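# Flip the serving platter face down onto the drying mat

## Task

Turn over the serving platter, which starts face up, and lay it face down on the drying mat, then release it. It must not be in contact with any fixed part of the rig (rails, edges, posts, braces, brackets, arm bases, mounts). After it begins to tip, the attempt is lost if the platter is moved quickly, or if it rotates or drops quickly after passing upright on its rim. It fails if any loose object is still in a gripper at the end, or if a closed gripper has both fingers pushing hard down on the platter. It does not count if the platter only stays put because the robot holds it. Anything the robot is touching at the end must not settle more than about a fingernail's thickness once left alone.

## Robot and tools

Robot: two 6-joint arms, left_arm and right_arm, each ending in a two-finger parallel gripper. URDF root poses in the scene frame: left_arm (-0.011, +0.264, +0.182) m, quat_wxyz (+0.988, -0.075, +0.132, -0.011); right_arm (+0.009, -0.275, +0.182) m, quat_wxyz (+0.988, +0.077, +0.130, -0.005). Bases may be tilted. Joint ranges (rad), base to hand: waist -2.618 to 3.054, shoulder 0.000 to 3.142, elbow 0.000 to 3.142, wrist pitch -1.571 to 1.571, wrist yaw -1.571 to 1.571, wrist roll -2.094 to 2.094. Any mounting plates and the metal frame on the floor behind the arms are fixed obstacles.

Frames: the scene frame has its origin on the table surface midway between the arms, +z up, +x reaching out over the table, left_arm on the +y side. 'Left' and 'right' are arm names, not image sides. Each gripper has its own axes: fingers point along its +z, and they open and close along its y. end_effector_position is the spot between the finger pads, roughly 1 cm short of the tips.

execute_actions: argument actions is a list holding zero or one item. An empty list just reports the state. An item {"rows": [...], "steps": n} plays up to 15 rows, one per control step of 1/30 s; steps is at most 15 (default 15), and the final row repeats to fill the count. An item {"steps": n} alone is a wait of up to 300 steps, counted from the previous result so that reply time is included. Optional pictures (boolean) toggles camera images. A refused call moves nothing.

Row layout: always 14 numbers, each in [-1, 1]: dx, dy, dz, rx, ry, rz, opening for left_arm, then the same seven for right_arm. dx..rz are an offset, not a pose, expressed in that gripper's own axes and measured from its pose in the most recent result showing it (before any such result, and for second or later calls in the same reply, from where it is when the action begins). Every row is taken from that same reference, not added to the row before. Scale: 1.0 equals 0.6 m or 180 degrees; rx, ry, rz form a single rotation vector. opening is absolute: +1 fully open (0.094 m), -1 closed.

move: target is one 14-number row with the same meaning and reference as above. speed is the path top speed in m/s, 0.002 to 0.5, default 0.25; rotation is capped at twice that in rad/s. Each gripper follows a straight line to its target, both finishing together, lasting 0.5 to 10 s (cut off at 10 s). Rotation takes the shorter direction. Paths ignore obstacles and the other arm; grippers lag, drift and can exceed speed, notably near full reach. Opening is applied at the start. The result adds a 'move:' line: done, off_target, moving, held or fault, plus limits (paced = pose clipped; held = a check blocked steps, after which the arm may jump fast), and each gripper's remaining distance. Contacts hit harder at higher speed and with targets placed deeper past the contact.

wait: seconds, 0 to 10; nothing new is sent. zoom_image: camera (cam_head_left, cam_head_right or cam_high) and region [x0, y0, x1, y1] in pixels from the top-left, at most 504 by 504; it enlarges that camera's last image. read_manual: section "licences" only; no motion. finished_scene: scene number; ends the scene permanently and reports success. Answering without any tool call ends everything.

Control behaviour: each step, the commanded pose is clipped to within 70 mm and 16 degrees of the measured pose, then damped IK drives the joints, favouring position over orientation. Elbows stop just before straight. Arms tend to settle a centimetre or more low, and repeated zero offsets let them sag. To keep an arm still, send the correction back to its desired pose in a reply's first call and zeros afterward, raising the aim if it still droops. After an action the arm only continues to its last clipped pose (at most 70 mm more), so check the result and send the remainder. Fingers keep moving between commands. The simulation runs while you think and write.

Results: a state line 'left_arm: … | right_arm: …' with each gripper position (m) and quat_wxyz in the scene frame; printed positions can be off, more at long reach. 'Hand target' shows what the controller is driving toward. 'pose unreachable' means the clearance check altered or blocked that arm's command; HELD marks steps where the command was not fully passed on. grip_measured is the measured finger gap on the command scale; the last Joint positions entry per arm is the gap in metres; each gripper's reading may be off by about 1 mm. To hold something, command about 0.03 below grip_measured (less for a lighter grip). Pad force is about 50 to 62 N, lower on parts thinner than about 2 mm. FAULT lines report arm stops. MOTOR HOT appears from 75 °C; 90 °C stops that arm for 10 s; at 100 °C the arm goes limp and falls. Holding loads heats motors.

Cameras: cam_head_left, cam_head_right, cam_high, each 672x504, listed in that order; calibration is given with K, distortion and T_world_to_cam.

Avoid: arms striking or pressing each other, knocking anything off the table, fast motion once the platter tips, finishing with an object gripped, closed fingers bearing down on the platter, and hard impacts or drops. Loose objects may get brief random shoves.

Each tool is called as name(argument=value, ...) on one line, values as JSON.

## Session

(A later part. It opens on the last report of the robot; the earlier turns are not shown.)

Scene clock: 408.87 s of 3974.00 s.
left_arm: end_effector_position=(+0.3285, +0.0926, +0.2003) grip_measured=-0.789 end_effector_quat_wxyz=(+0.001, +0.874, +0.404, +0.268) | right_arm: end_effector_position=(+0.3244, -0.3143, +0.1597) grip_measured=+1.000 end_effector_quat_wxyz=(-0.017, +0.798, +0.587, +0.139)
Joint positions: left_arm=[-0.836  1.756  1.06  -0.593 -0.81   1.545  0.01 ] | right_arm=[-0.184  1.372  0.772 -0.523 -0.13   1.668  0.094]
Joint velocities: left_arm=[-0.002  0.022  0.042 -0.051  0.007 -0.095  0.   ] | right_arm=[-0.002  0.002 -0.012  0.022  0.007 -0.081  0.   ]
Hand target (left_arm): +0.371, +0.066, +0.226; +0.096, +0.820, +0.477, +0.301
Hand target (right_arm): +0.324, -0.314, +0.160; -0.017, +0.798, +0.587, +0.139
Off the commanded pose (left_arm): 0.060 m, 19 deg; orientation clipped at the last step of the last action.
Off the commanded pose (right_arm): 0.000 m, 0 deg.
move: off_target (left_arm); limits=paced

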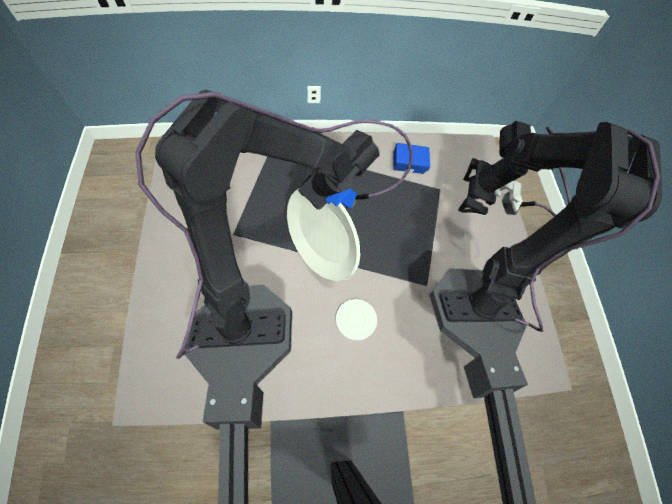

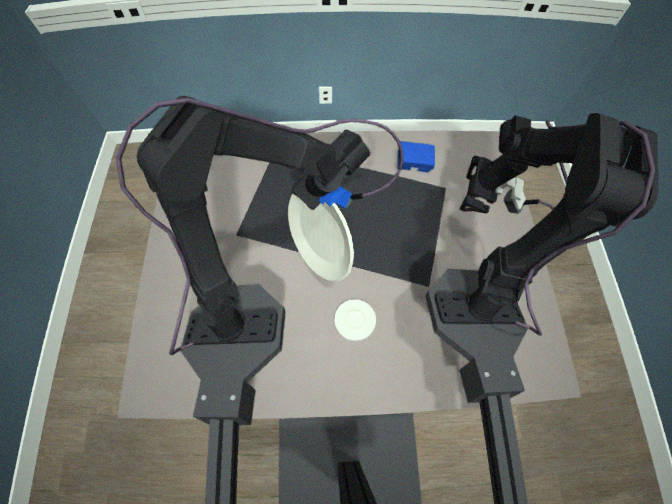

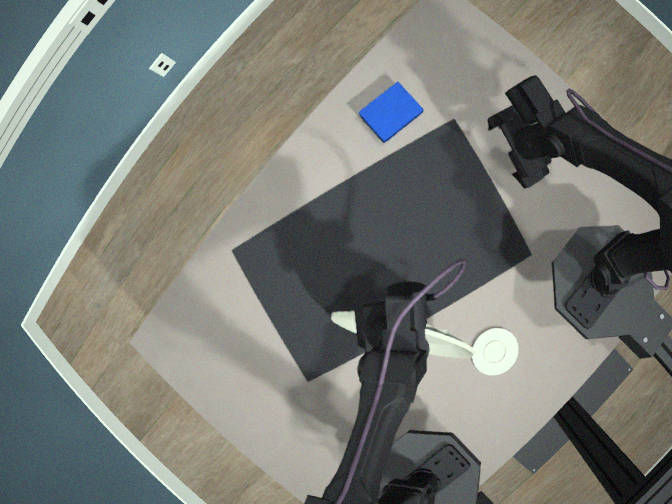

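move(target=[0.08,0.04,-0.17,0,0.12,0,-1,0,0,0,0,0,0,1], speed=0.025)

Scene clock: 424.13 s of 3974.00 s.
left_arm: end_effector_position=(+0.3103, +0.0936, +0.2803) grip_measured=-0.842 end_effector_quat_wxyz=(-0.092, +0.821, +0.415, +0.381) | right_arm: end_effector_position=(+0.3244, -0.3143, +0.1597) grip_measured=+1.000 end_effector_quat_wxyz=(-0.017, +0.798, +0.587, +0.139)
Joint positions: left_arm=[-1.037  1.913  1.403 -1.362 -1.082  0.936  0.007] | right_arm=[-0.184  1.372  0.772 -0.523 -0.13   1.668  0.094]
Joint velocities: left_arm=[-0.012  0.012  0.012 -0.066 -0.007 -0.037  0.   ] | right_arm=[-0.002 -0.002 -0.012  0.051 -0.022  0.022  0.   ]
Hand target (left_arm): +0.322, +0.090, +0.315; -0.070, +0.810, +0.397, +0.426
Hand target (right_arm): +0.324, -0.314, +0.160; -0.017, +0.798, +0.587, +0.139
Off the commanded pose (left_arm): 0.038 m, 6 deg.
Off the commanded pose (right_arm): 0.000 m, 0 deg.
After step 90, 4.47 s passed at rest.
move: off_target (left_arm)

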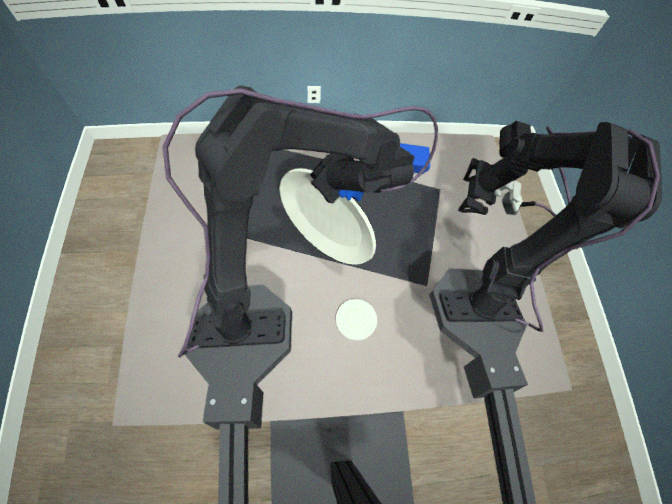

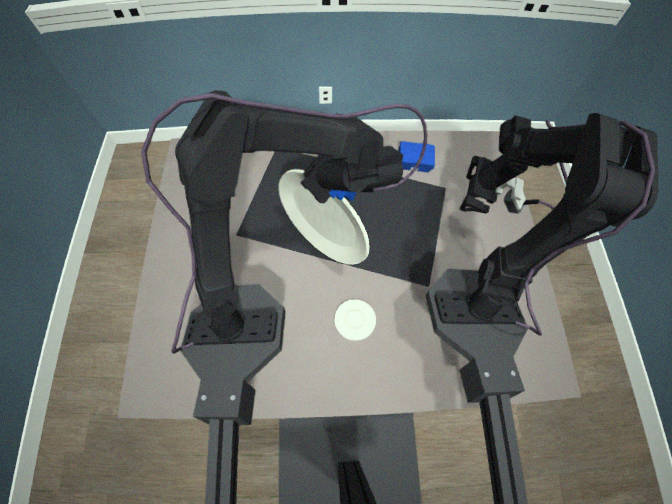

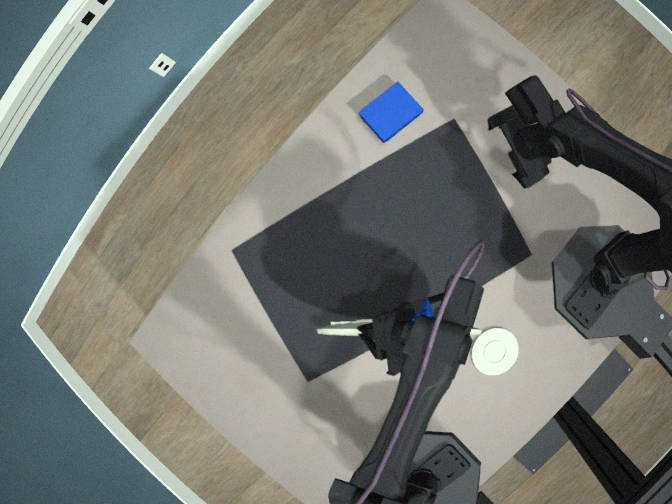

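move(target=[0.03,0,-0.03,0,-0.25,0,-1,0,0,0,0,0,0,1], speed=0.04)

Scene clock: 438.53 s of 3974.00 s.
left_arm: end_effector_position=(+0.3025, +0.1151, +0.2734) grip_measured=-0.843 end_effector_quat_wxyz=(+0.008, +0.909, +0.410, +0.072) | right_arm: end_effector_position=(+0.3244, -0.3143, +0.1597) grip_measured=+1.000 end_effector_quat_wxyz=(-0.017, +0.798, +0.587, +0.139)
Joint positions: left_arm=[-0.738  1.598  1.339 -1.14  -0.416  1.575  0.007] | right_arm=[-0.184  1.372  0.772 -0.523 -0.13   1.668  0.094]
Joint velocities: left_arm=[-0.007 -0.007  0.007  0.037 -0.022 -0.007 -0.001] | right_arm=[-0.012  0.012  0.007 -0.007  0.051 -0.037  0.   ]
Hand target (left_arm): +0.304, +0.098, +0.305; +0.076, +0.905, +0.416, +0.042
Hand target (right_arm): +0.324, -0.314, +0.160; -0.017, +0.798, +0.587, +0.139
Off the commanded pose (left_arm): 0.037 m, 9 deg.
Off the commanded pose (right_arm): 0.000 m, 0 deg.
After step 90, 1.30 s passed at rest.
move: off_target (left_arm)

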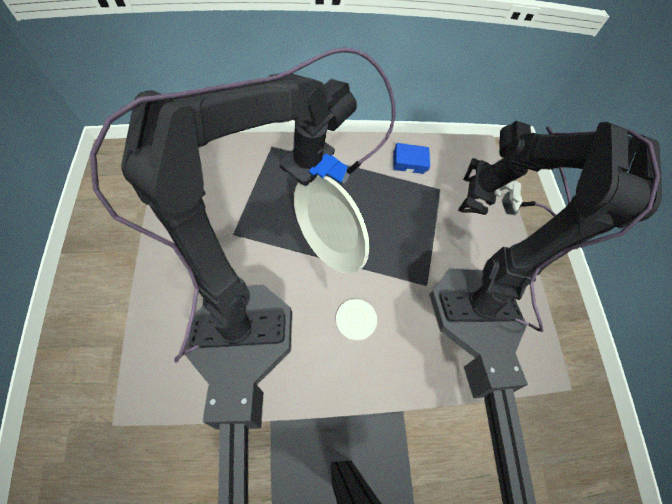

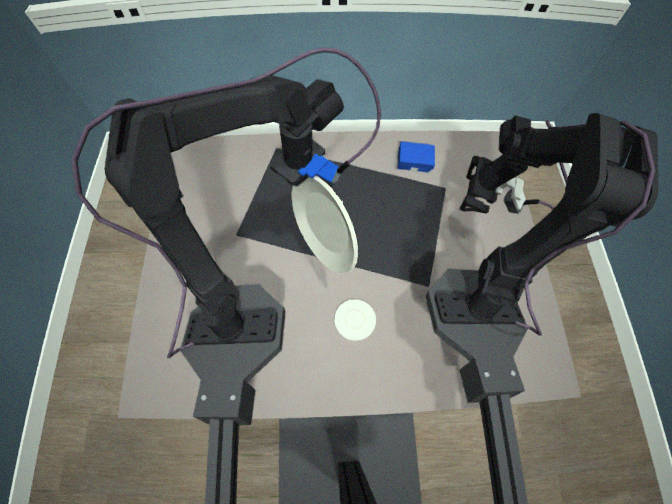

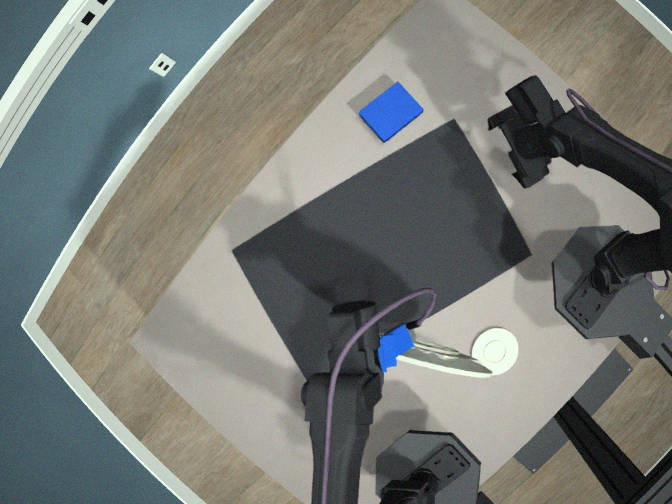

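move(target=[0,0.3,-0.05,0,0,0,-1,0,0,0,0,0,0,1], speed=0.03)

move(target=[0,0,0.06,0,0,0,-1,0,0,0,0,0,0,1], speed=0.02)

Scene clock: 451.13 s of 3974.00 s.
left_arm: end_effector_position=(+0.4423, +0.0114, +0.2816) grip_measured=-0.843 end_effector_quat_wxyz=(+0.002, +0.905, +0.410, +0.114) | right_arm: end_effector_position=(+0.3244, -0.3143, +0.1597) grip_measured=+1.000 end_effector_quat_wxyz=(-0.017, +0.798, +0.587, +0.139)
Joint positions: left_arm=[-0.732  2.404  2.586 -1.553 -0.497  1.59   0.007] | right_arm=[-0.184  1.372  0.772 -0.523 -0.13   1.668  0.094]
Joint velocities: left_arm=[ 0.002 -0.012  0.002 -0.022 -0.037  0.007 -0.001] | right_arm=[-0.002 -0.002  0.017 -0.007 -0.11   0.007  0.   ]
Hand target (left_arm): +0.433, -0.003, +0.319; +0.053, +0.908, +0.403, +0.099
Hand target (right_arm): +0.324, -0.314, +0.160; -0.017, +0.798, +0.587, +0.139
Off the commanded pose (left_arm): 0.040 m, 5 deg.
Off the commanded pose (right_arm): 0.000 m, 0 deg.
joint sent to its limit (left arm) — the command would take joint 4 (wrist pitch) past its lower limit, so that joint was sent only as far as its limit.
After step 90, 3.27 s passed at rest.
move: off_target (left_arm)

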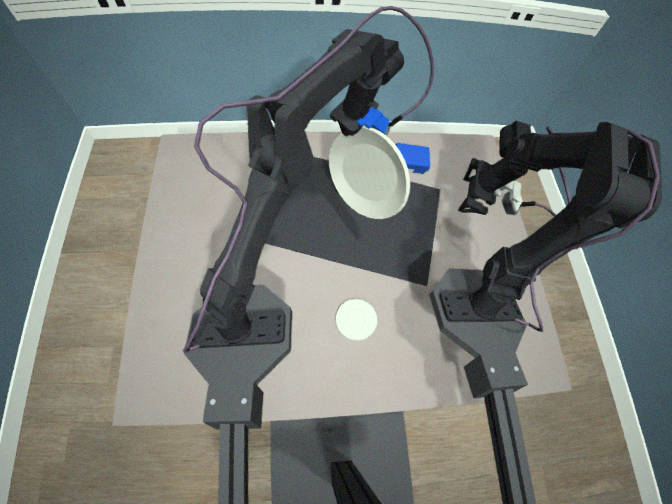

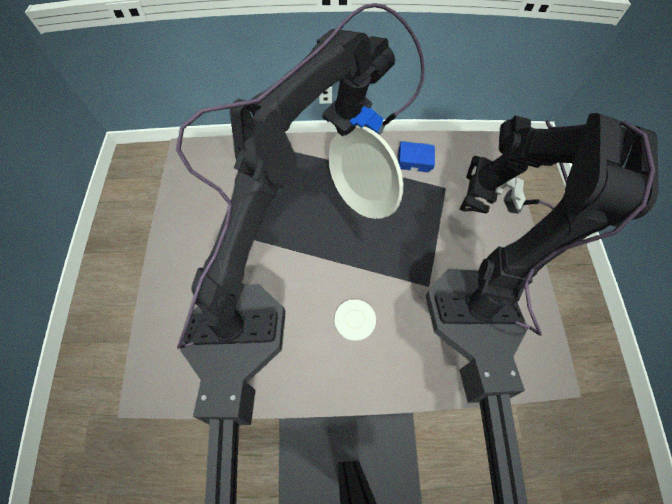

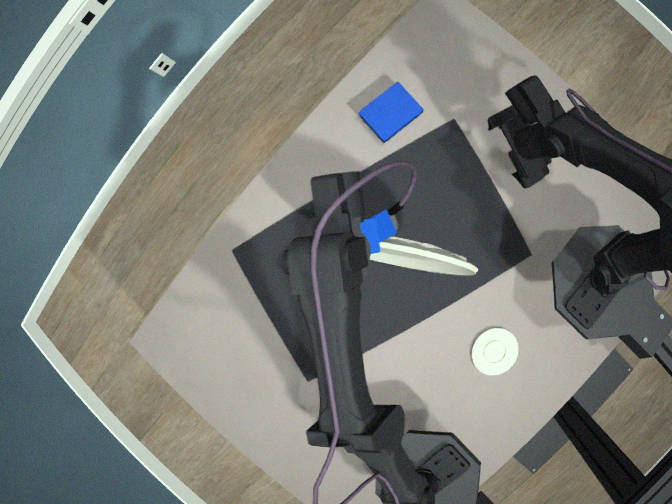

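Scene clock: 453.30 s of 3974.00 s.
left_arm: end_effector_position=(+0.4515, +0.0206, +0.2059) grip_measured=-0.843 end_effector_quat_wxyz=(-0.043, +0.902, +0.411, +0.127) | right_arm: end_effector_position=(+0.3244, -0.3143, +0.1597) grip_measured=+1.000 end_effector_quat_wxyz=(-0.017, +0.798, +0.587, +0.139)
Joint positions: left_arm=[-0.68   2.434  2.344 -1.331 -0.551  1.615  0.007] | right_arm=[-0.184  1.372  0.772 -0.523 -0.13   1.668  0.094]
Joint velocities: left_arm=[-0.002 -0.002  0.002 -0.051 -0.007 -0.007 -0.001] | right_arm=[ 0.002 -0.027 -0.012 -0.007 -0.081  0.022  0.   ]
Hand target (left_arm): +0.450, +0.015, +0.245; +0.001, +0.905, +0.410, +0.115
Hand target (right_arm): +0.324, -0.314, +0.160; -0.017, +0.798, +0.587, +0.139
Off the commanded pose (left_arm): 0.041 m, 5 deg.
Off the commanded pose (right_arm): 0.000 m, 0 deg.
move: off_target (left_arm)

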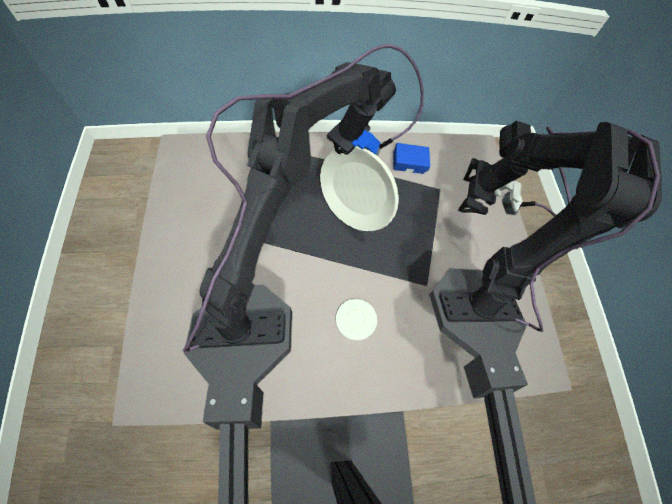

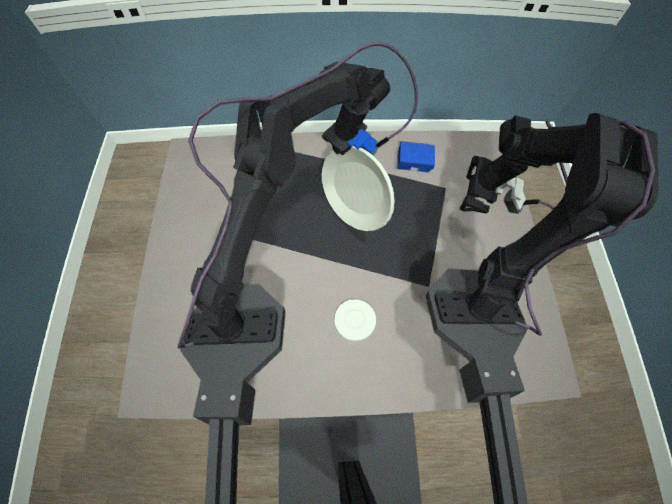

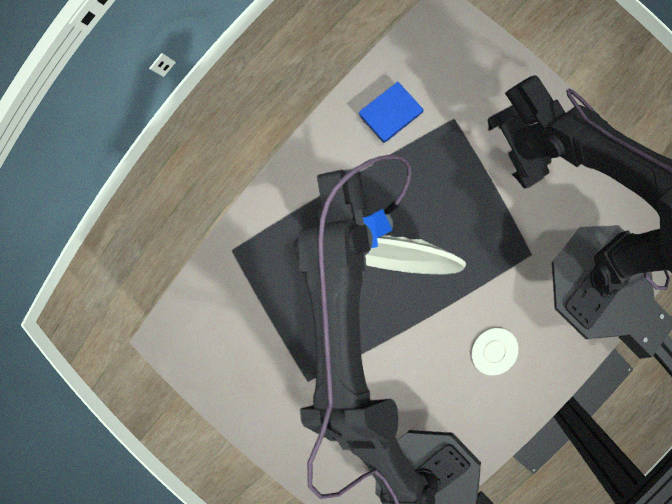

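move(target=[0,-0.15,0.0,-0.14,0,0,-1,0,0,0,0,0,0,1], speed=0.02)

move(target=[0,-0.13,0.03,-0.13,0,0,-1,0,0,0,0,0,0,1], speed=0.022)

Scene clock: 468.97 s of 3974.00 s.
left_arm: end_effector_position=(+0.3940, +0.0661, +0.2077) grip_measured=-0.844 end_effector_quat_wxyz=(+0.148, +0.887, +0.381, +0.216) | right_arm: end_effector_position=(+0.3244, -0.3143, +0.1597) grip_measured=+1.000 end_effector_quat_wxyz=(-0.017, +0.798, +0.587, +0.139)
Joint positions: left_arm=[-0.658  1.726  1.098 -0.296 -0.477  1.869  0.007] | right_arm=[-0.184  1.372  0.772 -0.523 -0.13   1.668  0.094]
Joint velocities: left_arm=[-0.017 -0.017  0.002 -0.066 -0.007 -0.051 -0.   ] | right_arm=[-0.007 -0.012 -0.007  0.022 -0.007  0.051  0.   ]
Hand target (left_arm): +0.388, +0.074, +0.200; +0.138, +0.892, +0.378, +0.207
Hand target (right_arm): +0.324, -0.314, +0.160; -0.017, +0.798, +0.587, +0.139
Off the commanded pose (left_arm): 0.018 m, 1 deg.
Off the commanded pose (right_arm): 0.000 m, 0 deg.
After step 90, 2.47 s passed at rest.
move: off_target (left_arm; path cut at 10 s)

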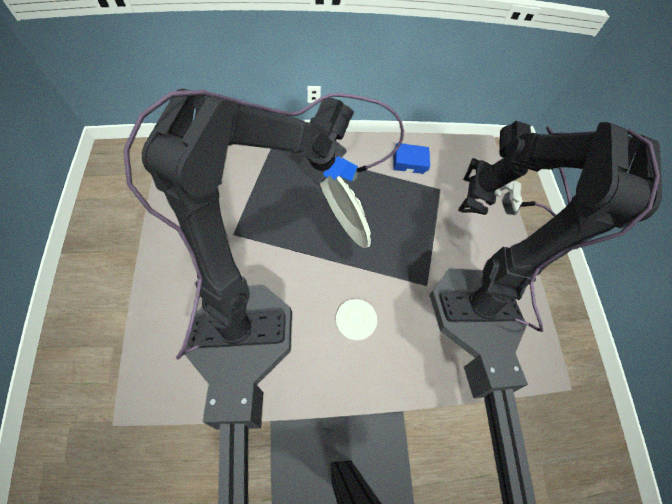

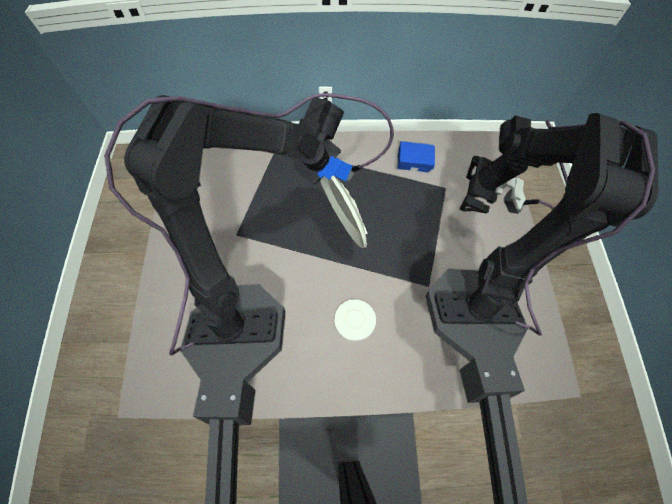

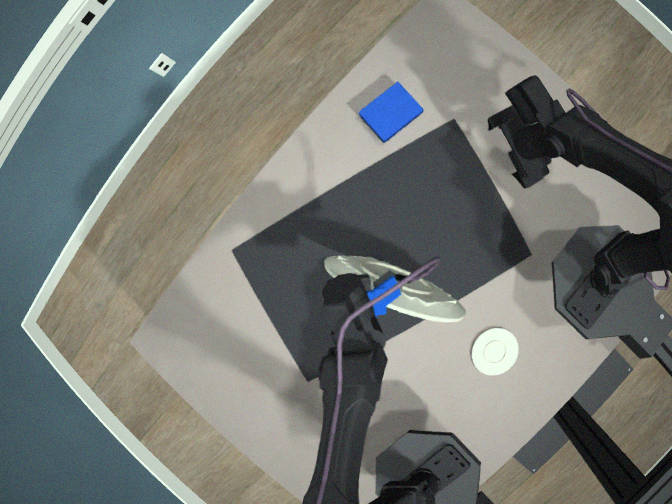

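Scene clock: 478.50 s of 3974.00 s.
left_arm: end_effector_position=(+0.3567, +0.0983, +0.1979) grip_measured=-0.804 end_effector_quat_wxyz=(+0.394, +0.811, +0.334, +0.275) | right_arm: end_effector_position=(+0.3244, -0.3143, +0.1597) grip_measured=+1.000 end_effector_quat_wxyz=(-0.017, +0.798, +0.587, +0.139)
Joint positions: left_arm=[-0.455  1.526  0.39   0.731 -0.042  2.064  0.009] | right_arm=[-0.184  1.372  0.772 -0.523 -0.13   1.668  0.094]
Joint velocities: left_arm=[ 0.012  0.012 -0.027  0.095 -0.007  0.022 -0.001] | right_arm=[ 0.007 -0.002 -0.007  0.022 -0.037  0.007  0.   ]
Hand target (left_arm): +0.351, +0.116, +0.161; +0.326, +0.834, +0.345, +0.279
Hand target (right_arm): +0.324, -0.314, +0.160; -0.017, +0.798, +0.587, +0.139
Off the commanded pose (left_arm): 0.043 m, 9 deg.
Off the commanded pose (right_arm): 0.000 m, 0 deg.
joint sent to its limit (left arm) — the command would take joint 6 (wrist roll) past its upper limit, so that joint was sent only as far as its limit.
move: off_target (left_arm)

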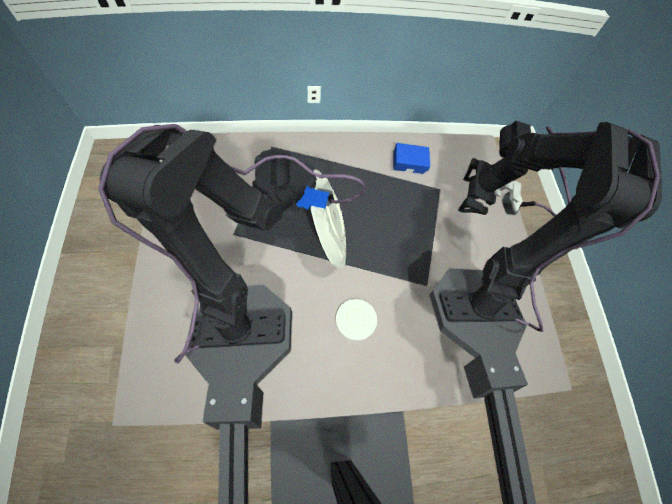

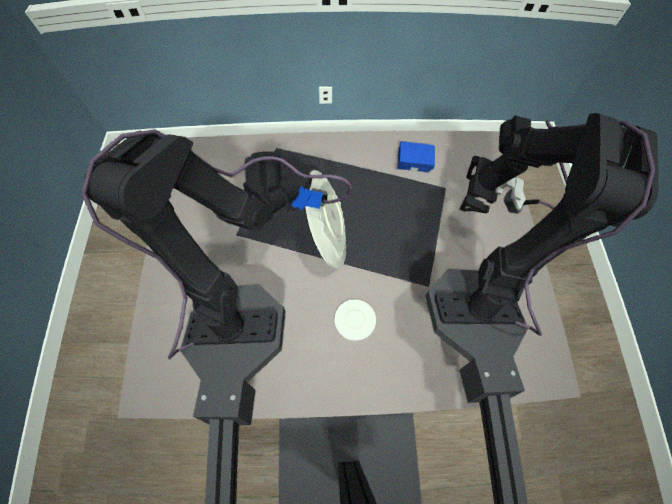

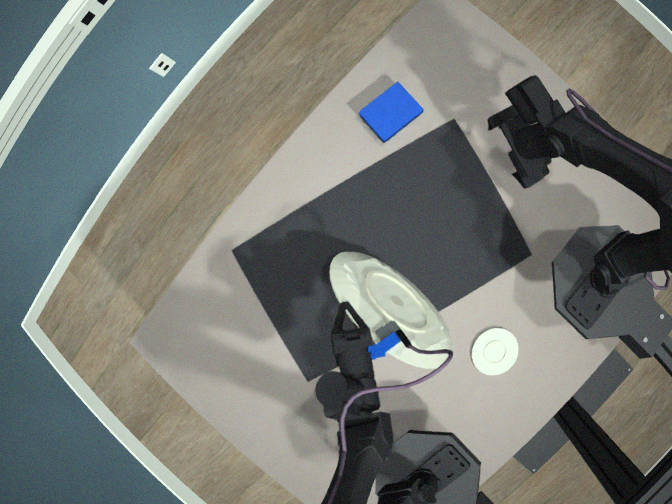

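execute_actions(actions=[])

Scene clock: 500.33 s of 3974.00 s.
left_arm: end_effector_position=(+0.3565, +0.0983, +0.1979) grip_measured=-0.803 end_effector_quat_wxyz=(+0.394, +0.811, +0.334, +0.276) | right_arm: end_effector_position=(+0.3244, -0.3143, +0.1597) grip_measured=+1.000 end_effector_quat_wxyz=(-0.017, +0.798, +0.587, +0.139)
Joint positions: left_arm=[-0.455  1.527  0.388  0.735 -0.041  2.064  0.009] | right_arm=[-0.184  1.372  0.772 -0.523 -0.13   1.668  0.094]
Joint velocities: left_arm=[ 0.007 -0.002  0.002  0.007  0.022 -0.007  0.001] | right_arm=[ 0.002 -0.012 -0.007  0.037 -0.081 -0.022  0.   ]
Hand target (left_arm): +0.351, +0.116, +0.161; +0.326, +0.834, +0.345, +0.280
Hand target (right_arm): +0.324, -0.314, +0.160; -0.017, +0.798, +0.587, +0.139
Off the commanded pose (left_arm): 0.043 m, 9 deg.
Off the commanded pose (right_arm): 0.000 m, 0 deg.
Steps of this call (steps 1 to 90: nothing new was sent; then 18.83 s passed at rest). Readings (end_effector_position):
1: left_arm (+0.3567, +0.0983, +0.1979) | right_arm (+0.3244, -0.3143, +0.1597)
2: left_arm (+0.3566, +0.0982, +0.1979) | right_arm (+0.3244, -0.3143, +0.1597)
4: left_arm (+0.3565, +0.0983, +0.1979) | right_arm (+0.3244, -0.3143, +0.1597)
8: left_arm (+0.3566, +0.0983, +0.1979) | right_arm (+0.3244, -0.3143, +0.1597)
90: the state above

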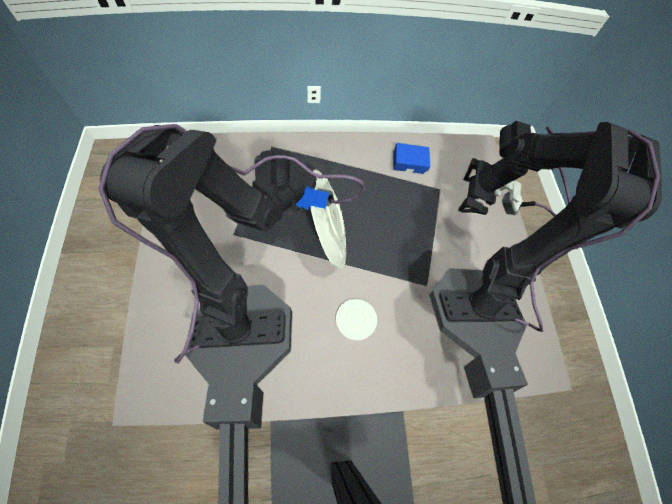

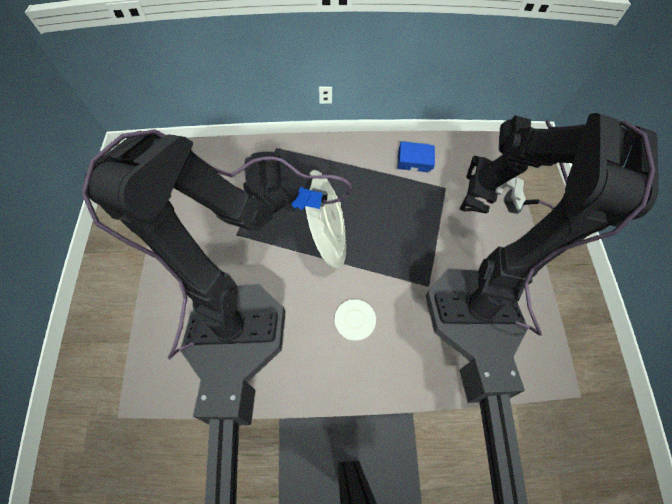

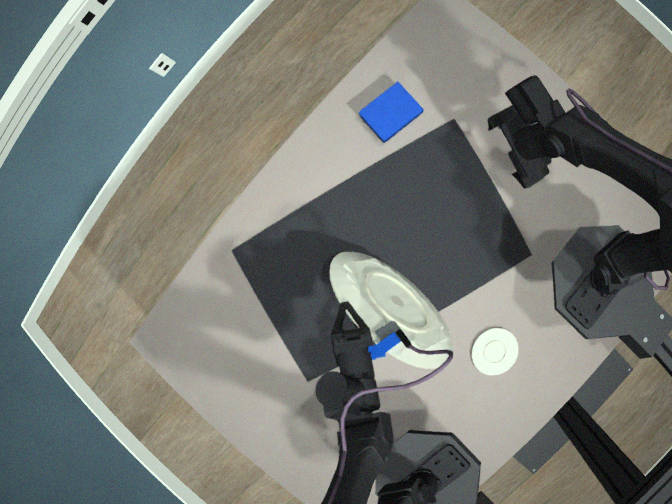

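move(target=[0.055,-0.145,-0.018,0,0,0,-0.87,0,0,0,0,0,0,1], speed=0.02)

Scene clock: 519.70 s of 3974.00 s.
left_arm: end_effector_position=(+0.3418, +0.1592, +0.1598) grip_measured=-0.844 end_effector_quat_wxyz=(+0.449, +0.775, +0.351, +0.272) | right_arm: end_effector_position=(+0.3244, -0.3143, +0.1597) grip_measured=+1.000 end_effector_quat_wxyz=(-0.017, +0.798, +0.587, +0.139)
Joint positions: left_arm=[-0.121  1.76   0.207  1.221  0.329  2.088  0.007] | right_arm=[-0.184  1.372  0.772 -0.523 -0.13   1.668  0.094]
Joint velocities: left_arm=[-0.002  0.027 -0.032  0.066  0.007 -0.022  0.001] | right_arm=[-0.012 -0.012  0.012 -0.051  0.154 -0.007  0.   ]
Hand target (left_arm): +0.340, +0.168, +0.140; +0.408, +0.788, +0.372, +0.271
Hand target (right_arm): +0.324, -0.314, +0.160; -0.017, +0.798, +0.587, +0.139
Off the commanded pose (left_arm): 0.024 m, 8 deg.
Off the commanded pose (right_arm): 0.000 m, 0 deg.
joint sent to its limit (left arm) — the command would take joint 6 (wrist roll) past its upper limit, so that joint was sent only as far as its limit.
After step 90, 11.47 s passed at rest.
move: off_target (left_arm)

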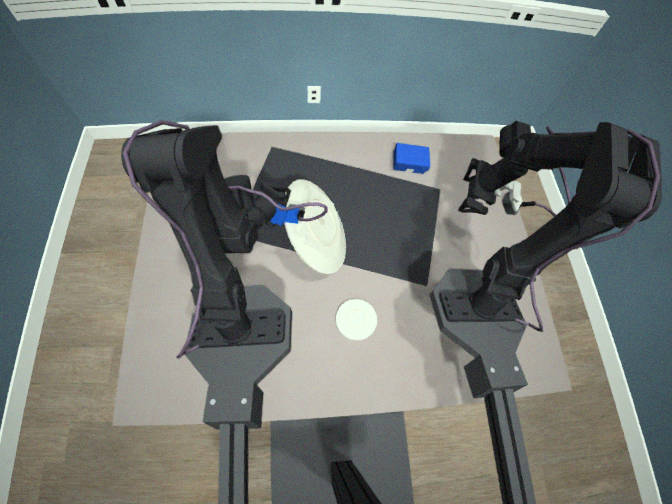

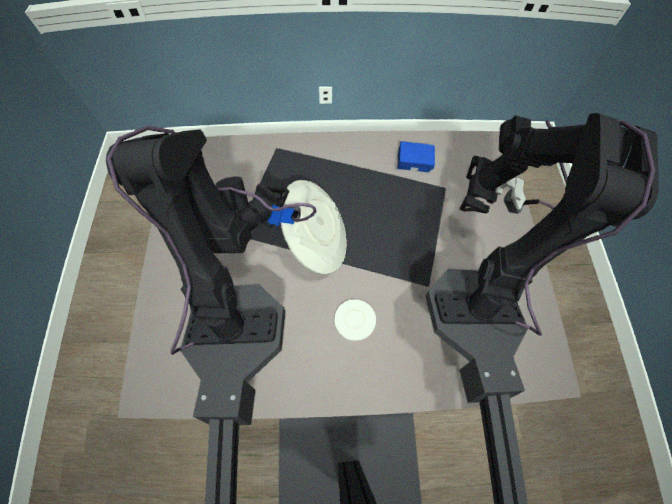

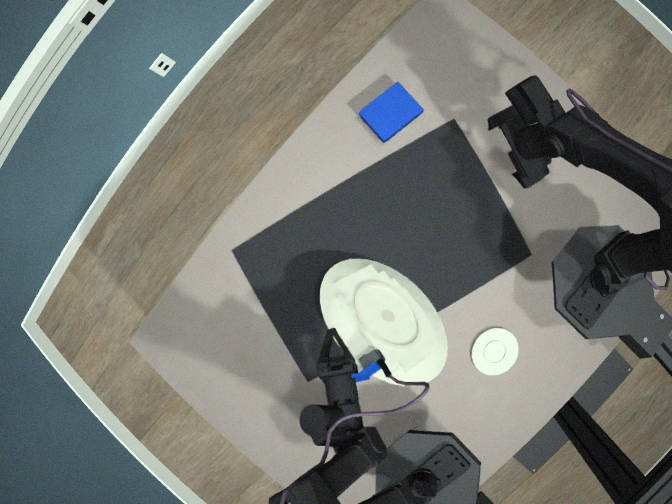

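move(target=[0.03,-0.14,0.007,0.03,0,-0.03,-0.88,0,0,0,0,0,0,1], speed=0.02)

move(target=[0.01,-0.12,0.03,0.04,0,-0.02,-0.88,0,0,0,0,0,0,1], speed=0.02)

Scene clock: 531.87 s of 3974.00 s.
left_arm: end_effector_position=(+0.3365, +0.1888, +0.1252) grip_measured=-0.843 end_effector_quat_wxyz=(+0.491, +0.747, +0.372, +0.252) | right_arm: end_effector_position=(+0.3244, -0.3143, +0.1597) grip_measured=+1.000 end_effector_quat_wxyz=(-0.017, +0.798, +0.587, +0.139)
Joint positions: left_arm=[0.094 2.105 0.228 1.56  0.589 2.049 0.007] | right_arm=[-0.184  1.372  0.772 -0.523 -0.13   1.668  0.094]
Joint velocities: left_arm=[0.002 0.017 0.022 0.022 0.007 0.037 0.   ] | right_arm=[-0.002  0.002  0.017 -0.022  0.007 -0.007  0.   ]
Hand target (left_arm): +0.327, +0.200, +0.090; +0.431, +0.772, +0.404, +0.235
Hand target (right_arm): +0.324, -0.314, +0.160; -0.017, +0.798, +0.587, +0.139
Off the commanded pose (left_arm): 0.042 m, 9 deg.
Off the commanded pose (right_arm): 0.000 m, 0 deg.
joint sent to its limit (left arm) — the command would take joint 6 (wrist roll) past its upper limit, so that joint was sent only as far as its limit.
After step 90, 4.60 s passed at rest.
move: off_target (left_arm)

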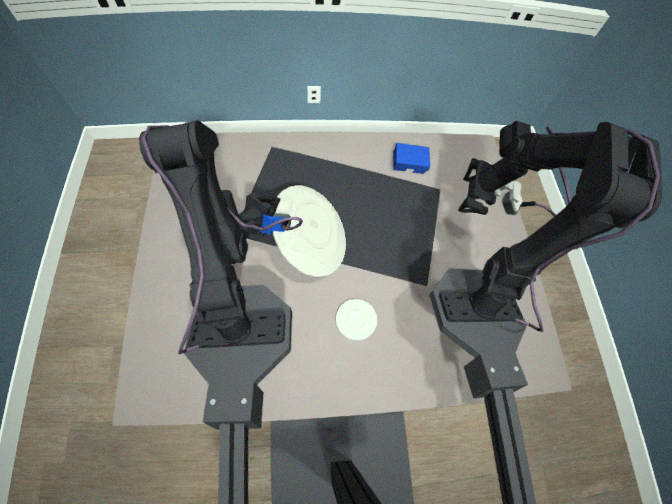

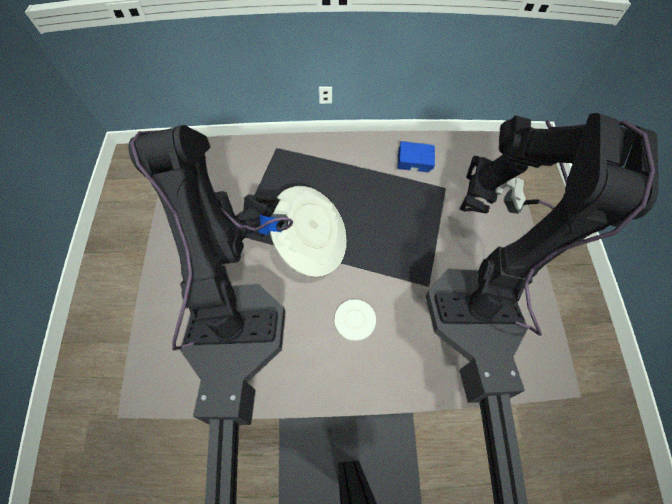

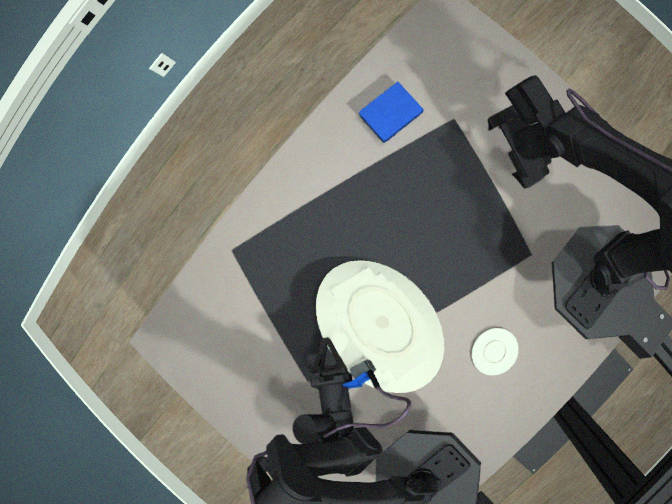

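Scene clock: 535.80 s of 3974.00 s.
left_arm: end_effector_position=(+0.3362, +0.2080, +0.0877) grip_measured=-0.784 end_effector_quat_wxyz=(+0.502, +0.736, +0.401, +0.212) | right_arm: end_effector_position=(+0.3244, -0.3143, +0.1597) grip_measured=+1.000 end_effector_quat_wxyz=(-0.017, +0.798, +0.587, +0.139)
Joint positions: left_arm=[0.218 2.276 0.326 1.562 0.727 2.03  0.01 ] | right_arm=[-0.184  1.372  0.772 -0.523 -0.13   1.668  0.094]
Joint velocities: left_arm=[ 0.027  0.002 -0.007 -0.037  0.037 -0.022 -0.   ] | right_arm=[ 0.002  0.012 -0.002  0.037 -0.007  0.007  0.   ]
Hand target (left_arm): +0.328, +0.202, +0.056; +0.453, +0.766, +0.406, +0.208
Hand target (right_arm): +0.324, -0.314, +0.160; -0.017, +0.798, +0.587, +0.139
Off the commanded pose (left_arm): 0.037 m, 7 deg.
Off the commanded pose (right_arm): 0.000 m, 0 deg.
joint sent to its limit (left arm) — the command would take joint 6 (wrist roll) past its upper limit, so that joint was sent only as far as its limit.
move: off_target (left_arm)

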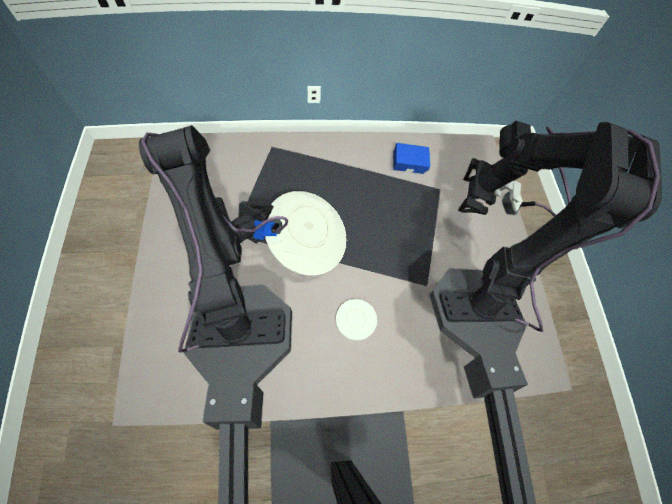

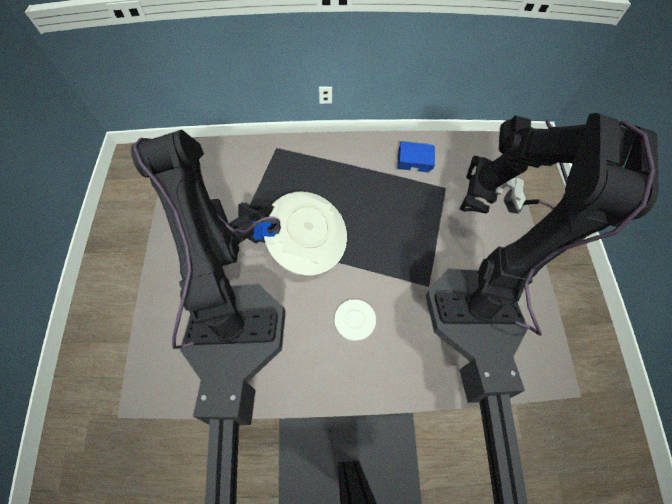

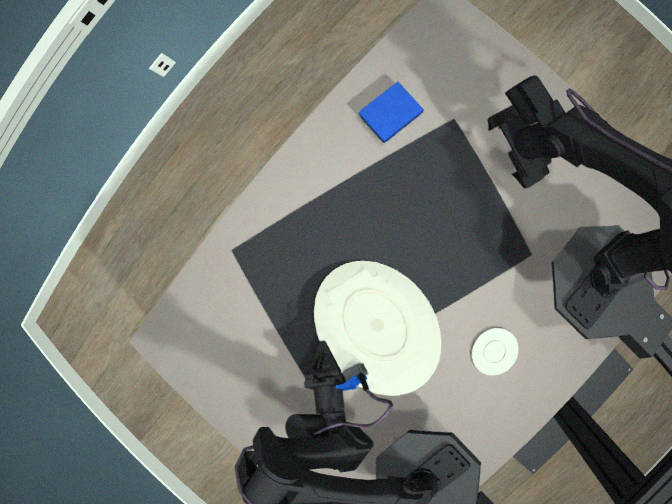

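move(target=[0.012,-0.085,0.025,0.05,0,-0.02,-0.78,0,0,0,0,0,0,1], speed=0.015)

move(target=[0,-0.05,0.015,0.05,0,-0.02,-0.68,0,0,0,0,0,0,1], speed=0.012)

Scene clock: 549.40 s of 3974.00 s.
left_arm: end_effector_position=(+0.3408, +0.2109, +0.0855) grip_measured=-0.770 end_effector_quat_wxyz=(+0.517, +0.736, +0.384, +0.211) | right_arm: end_effector_position=(+0.3244, -0.3143, +0.1597) grip_measured=+1.000 end_effector_quat_wxyz=(-0.017, +0.798, +0.587, +0.139)
Joint positions: left_arm=[0.249 2.298 0.367 1.548 0.796 2.053 0.011] | right_arm=[-0.184  1.372  0.772 -0.523 -0.13   1.668  0.094]
Joint velocities: left_arm=[ 0.002  0.012  0.007 -0.037 -0.081  0.051 -0.001] | right_arm=[-0.007  0.007 -0.007  0.022 -0.066  0.037  0.   ]
Hand target (left_arm): +0.325, +0.215, +0.041; +0.454, +0.759, +0.435, +0.168
Hand target (right_arm): +0.324, -0.314, +0.160; -0.017, +0.798, +0.587, +0.139
Off the commanded pose (left_arm): 0.052 m, 12 deg.
Off the commanded pose (right_arm): 0.000 m, 0 deg.
After step 90, 4.73 s passed at rest.
move: off_target (left_arm)

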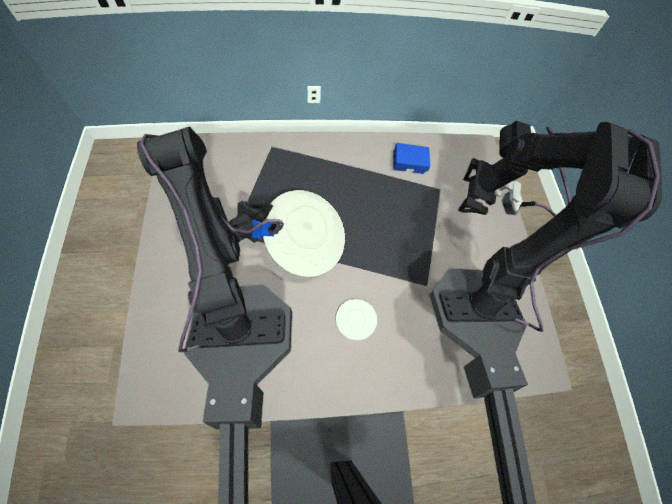

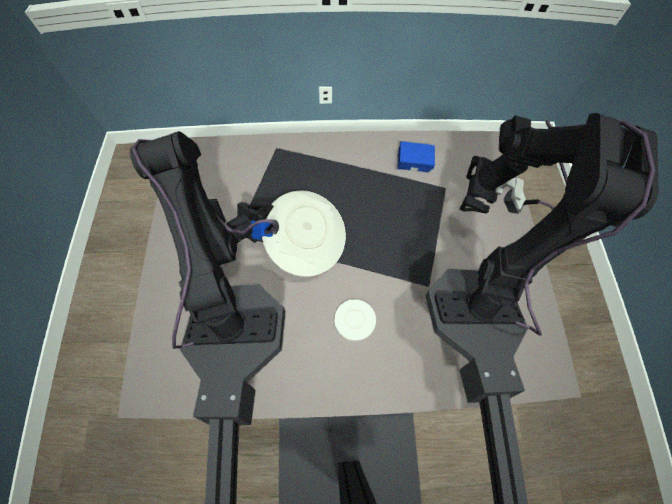

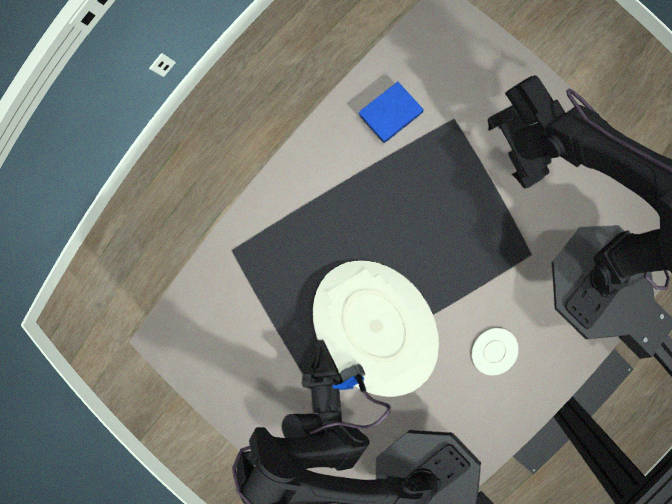

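Scene clock: 556.67 s of 3974.00 s.
left_arm: end_effector_position=(+0.3391, +0.2163, +0.0727) grip_measured=-0.677 end_effector_quat_wxyz=(+0.486, +0.751, +0.400, +0.199) | right_arm: end_effector_position=(+0.3244, -0.3143, +0.1597) grip_measured=+1.000 end_effector_quat_wxyz=(-0.017, +0.798, +0.587, +0.139)
Joint positions: left_arm=[0.25  2.259 0.376 1.417 0.746 2.1   0.015] | right_arm=[-0.184  1.372  0.772 -0.523 -0.13   1.668  0.094]
Joint velocities: left_arm=[-0.012 -0.007  0.007 -0.022  0.037 -0.022 -0.   ] | right_arm=[-0.017  0.002  0.007 -0.007 -0.051  0.037  0.   ]
Hand target (left_arm): +0.335, +0.211, +0.056; +0.465, +0.760, +0.421, +0.167
Hand target (right_arm): +0.324, -0.314, +0.160; -0.017, +0.798, +0.587, +0.139
Off the commanded pose (left_arm): 0.019 m, 6 deg.
Off the commanded pose (right_arm): 0.000 m, 0 deg.
move: off_target (left_arm)

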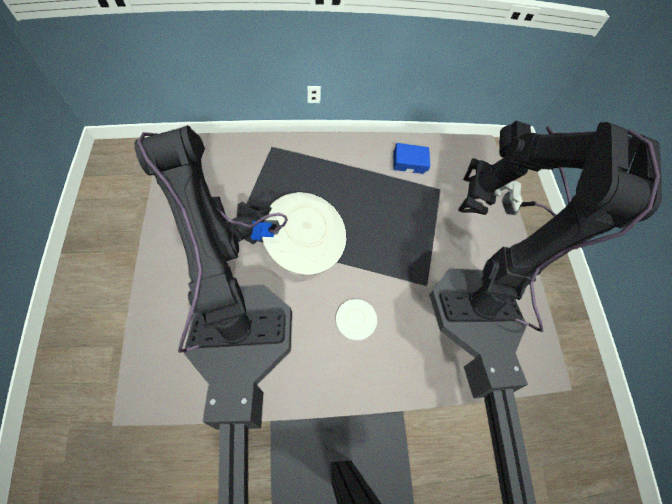

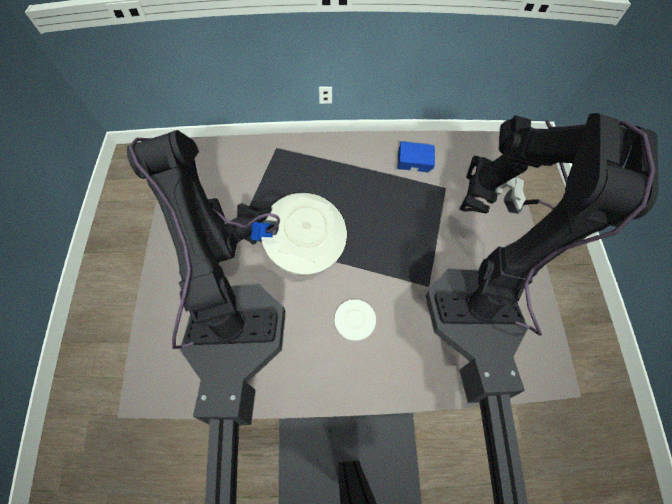

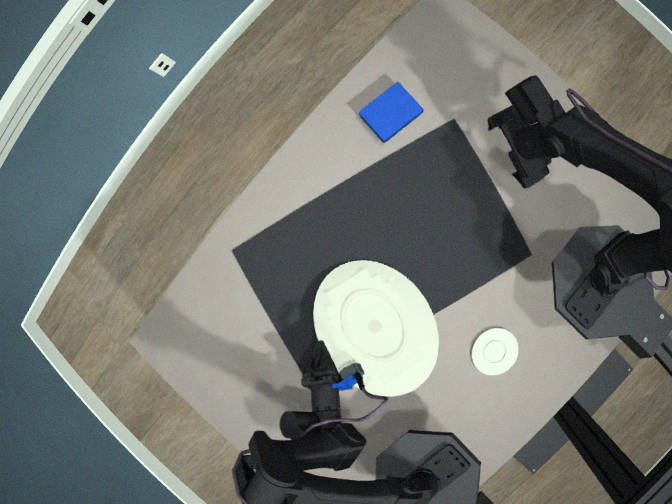

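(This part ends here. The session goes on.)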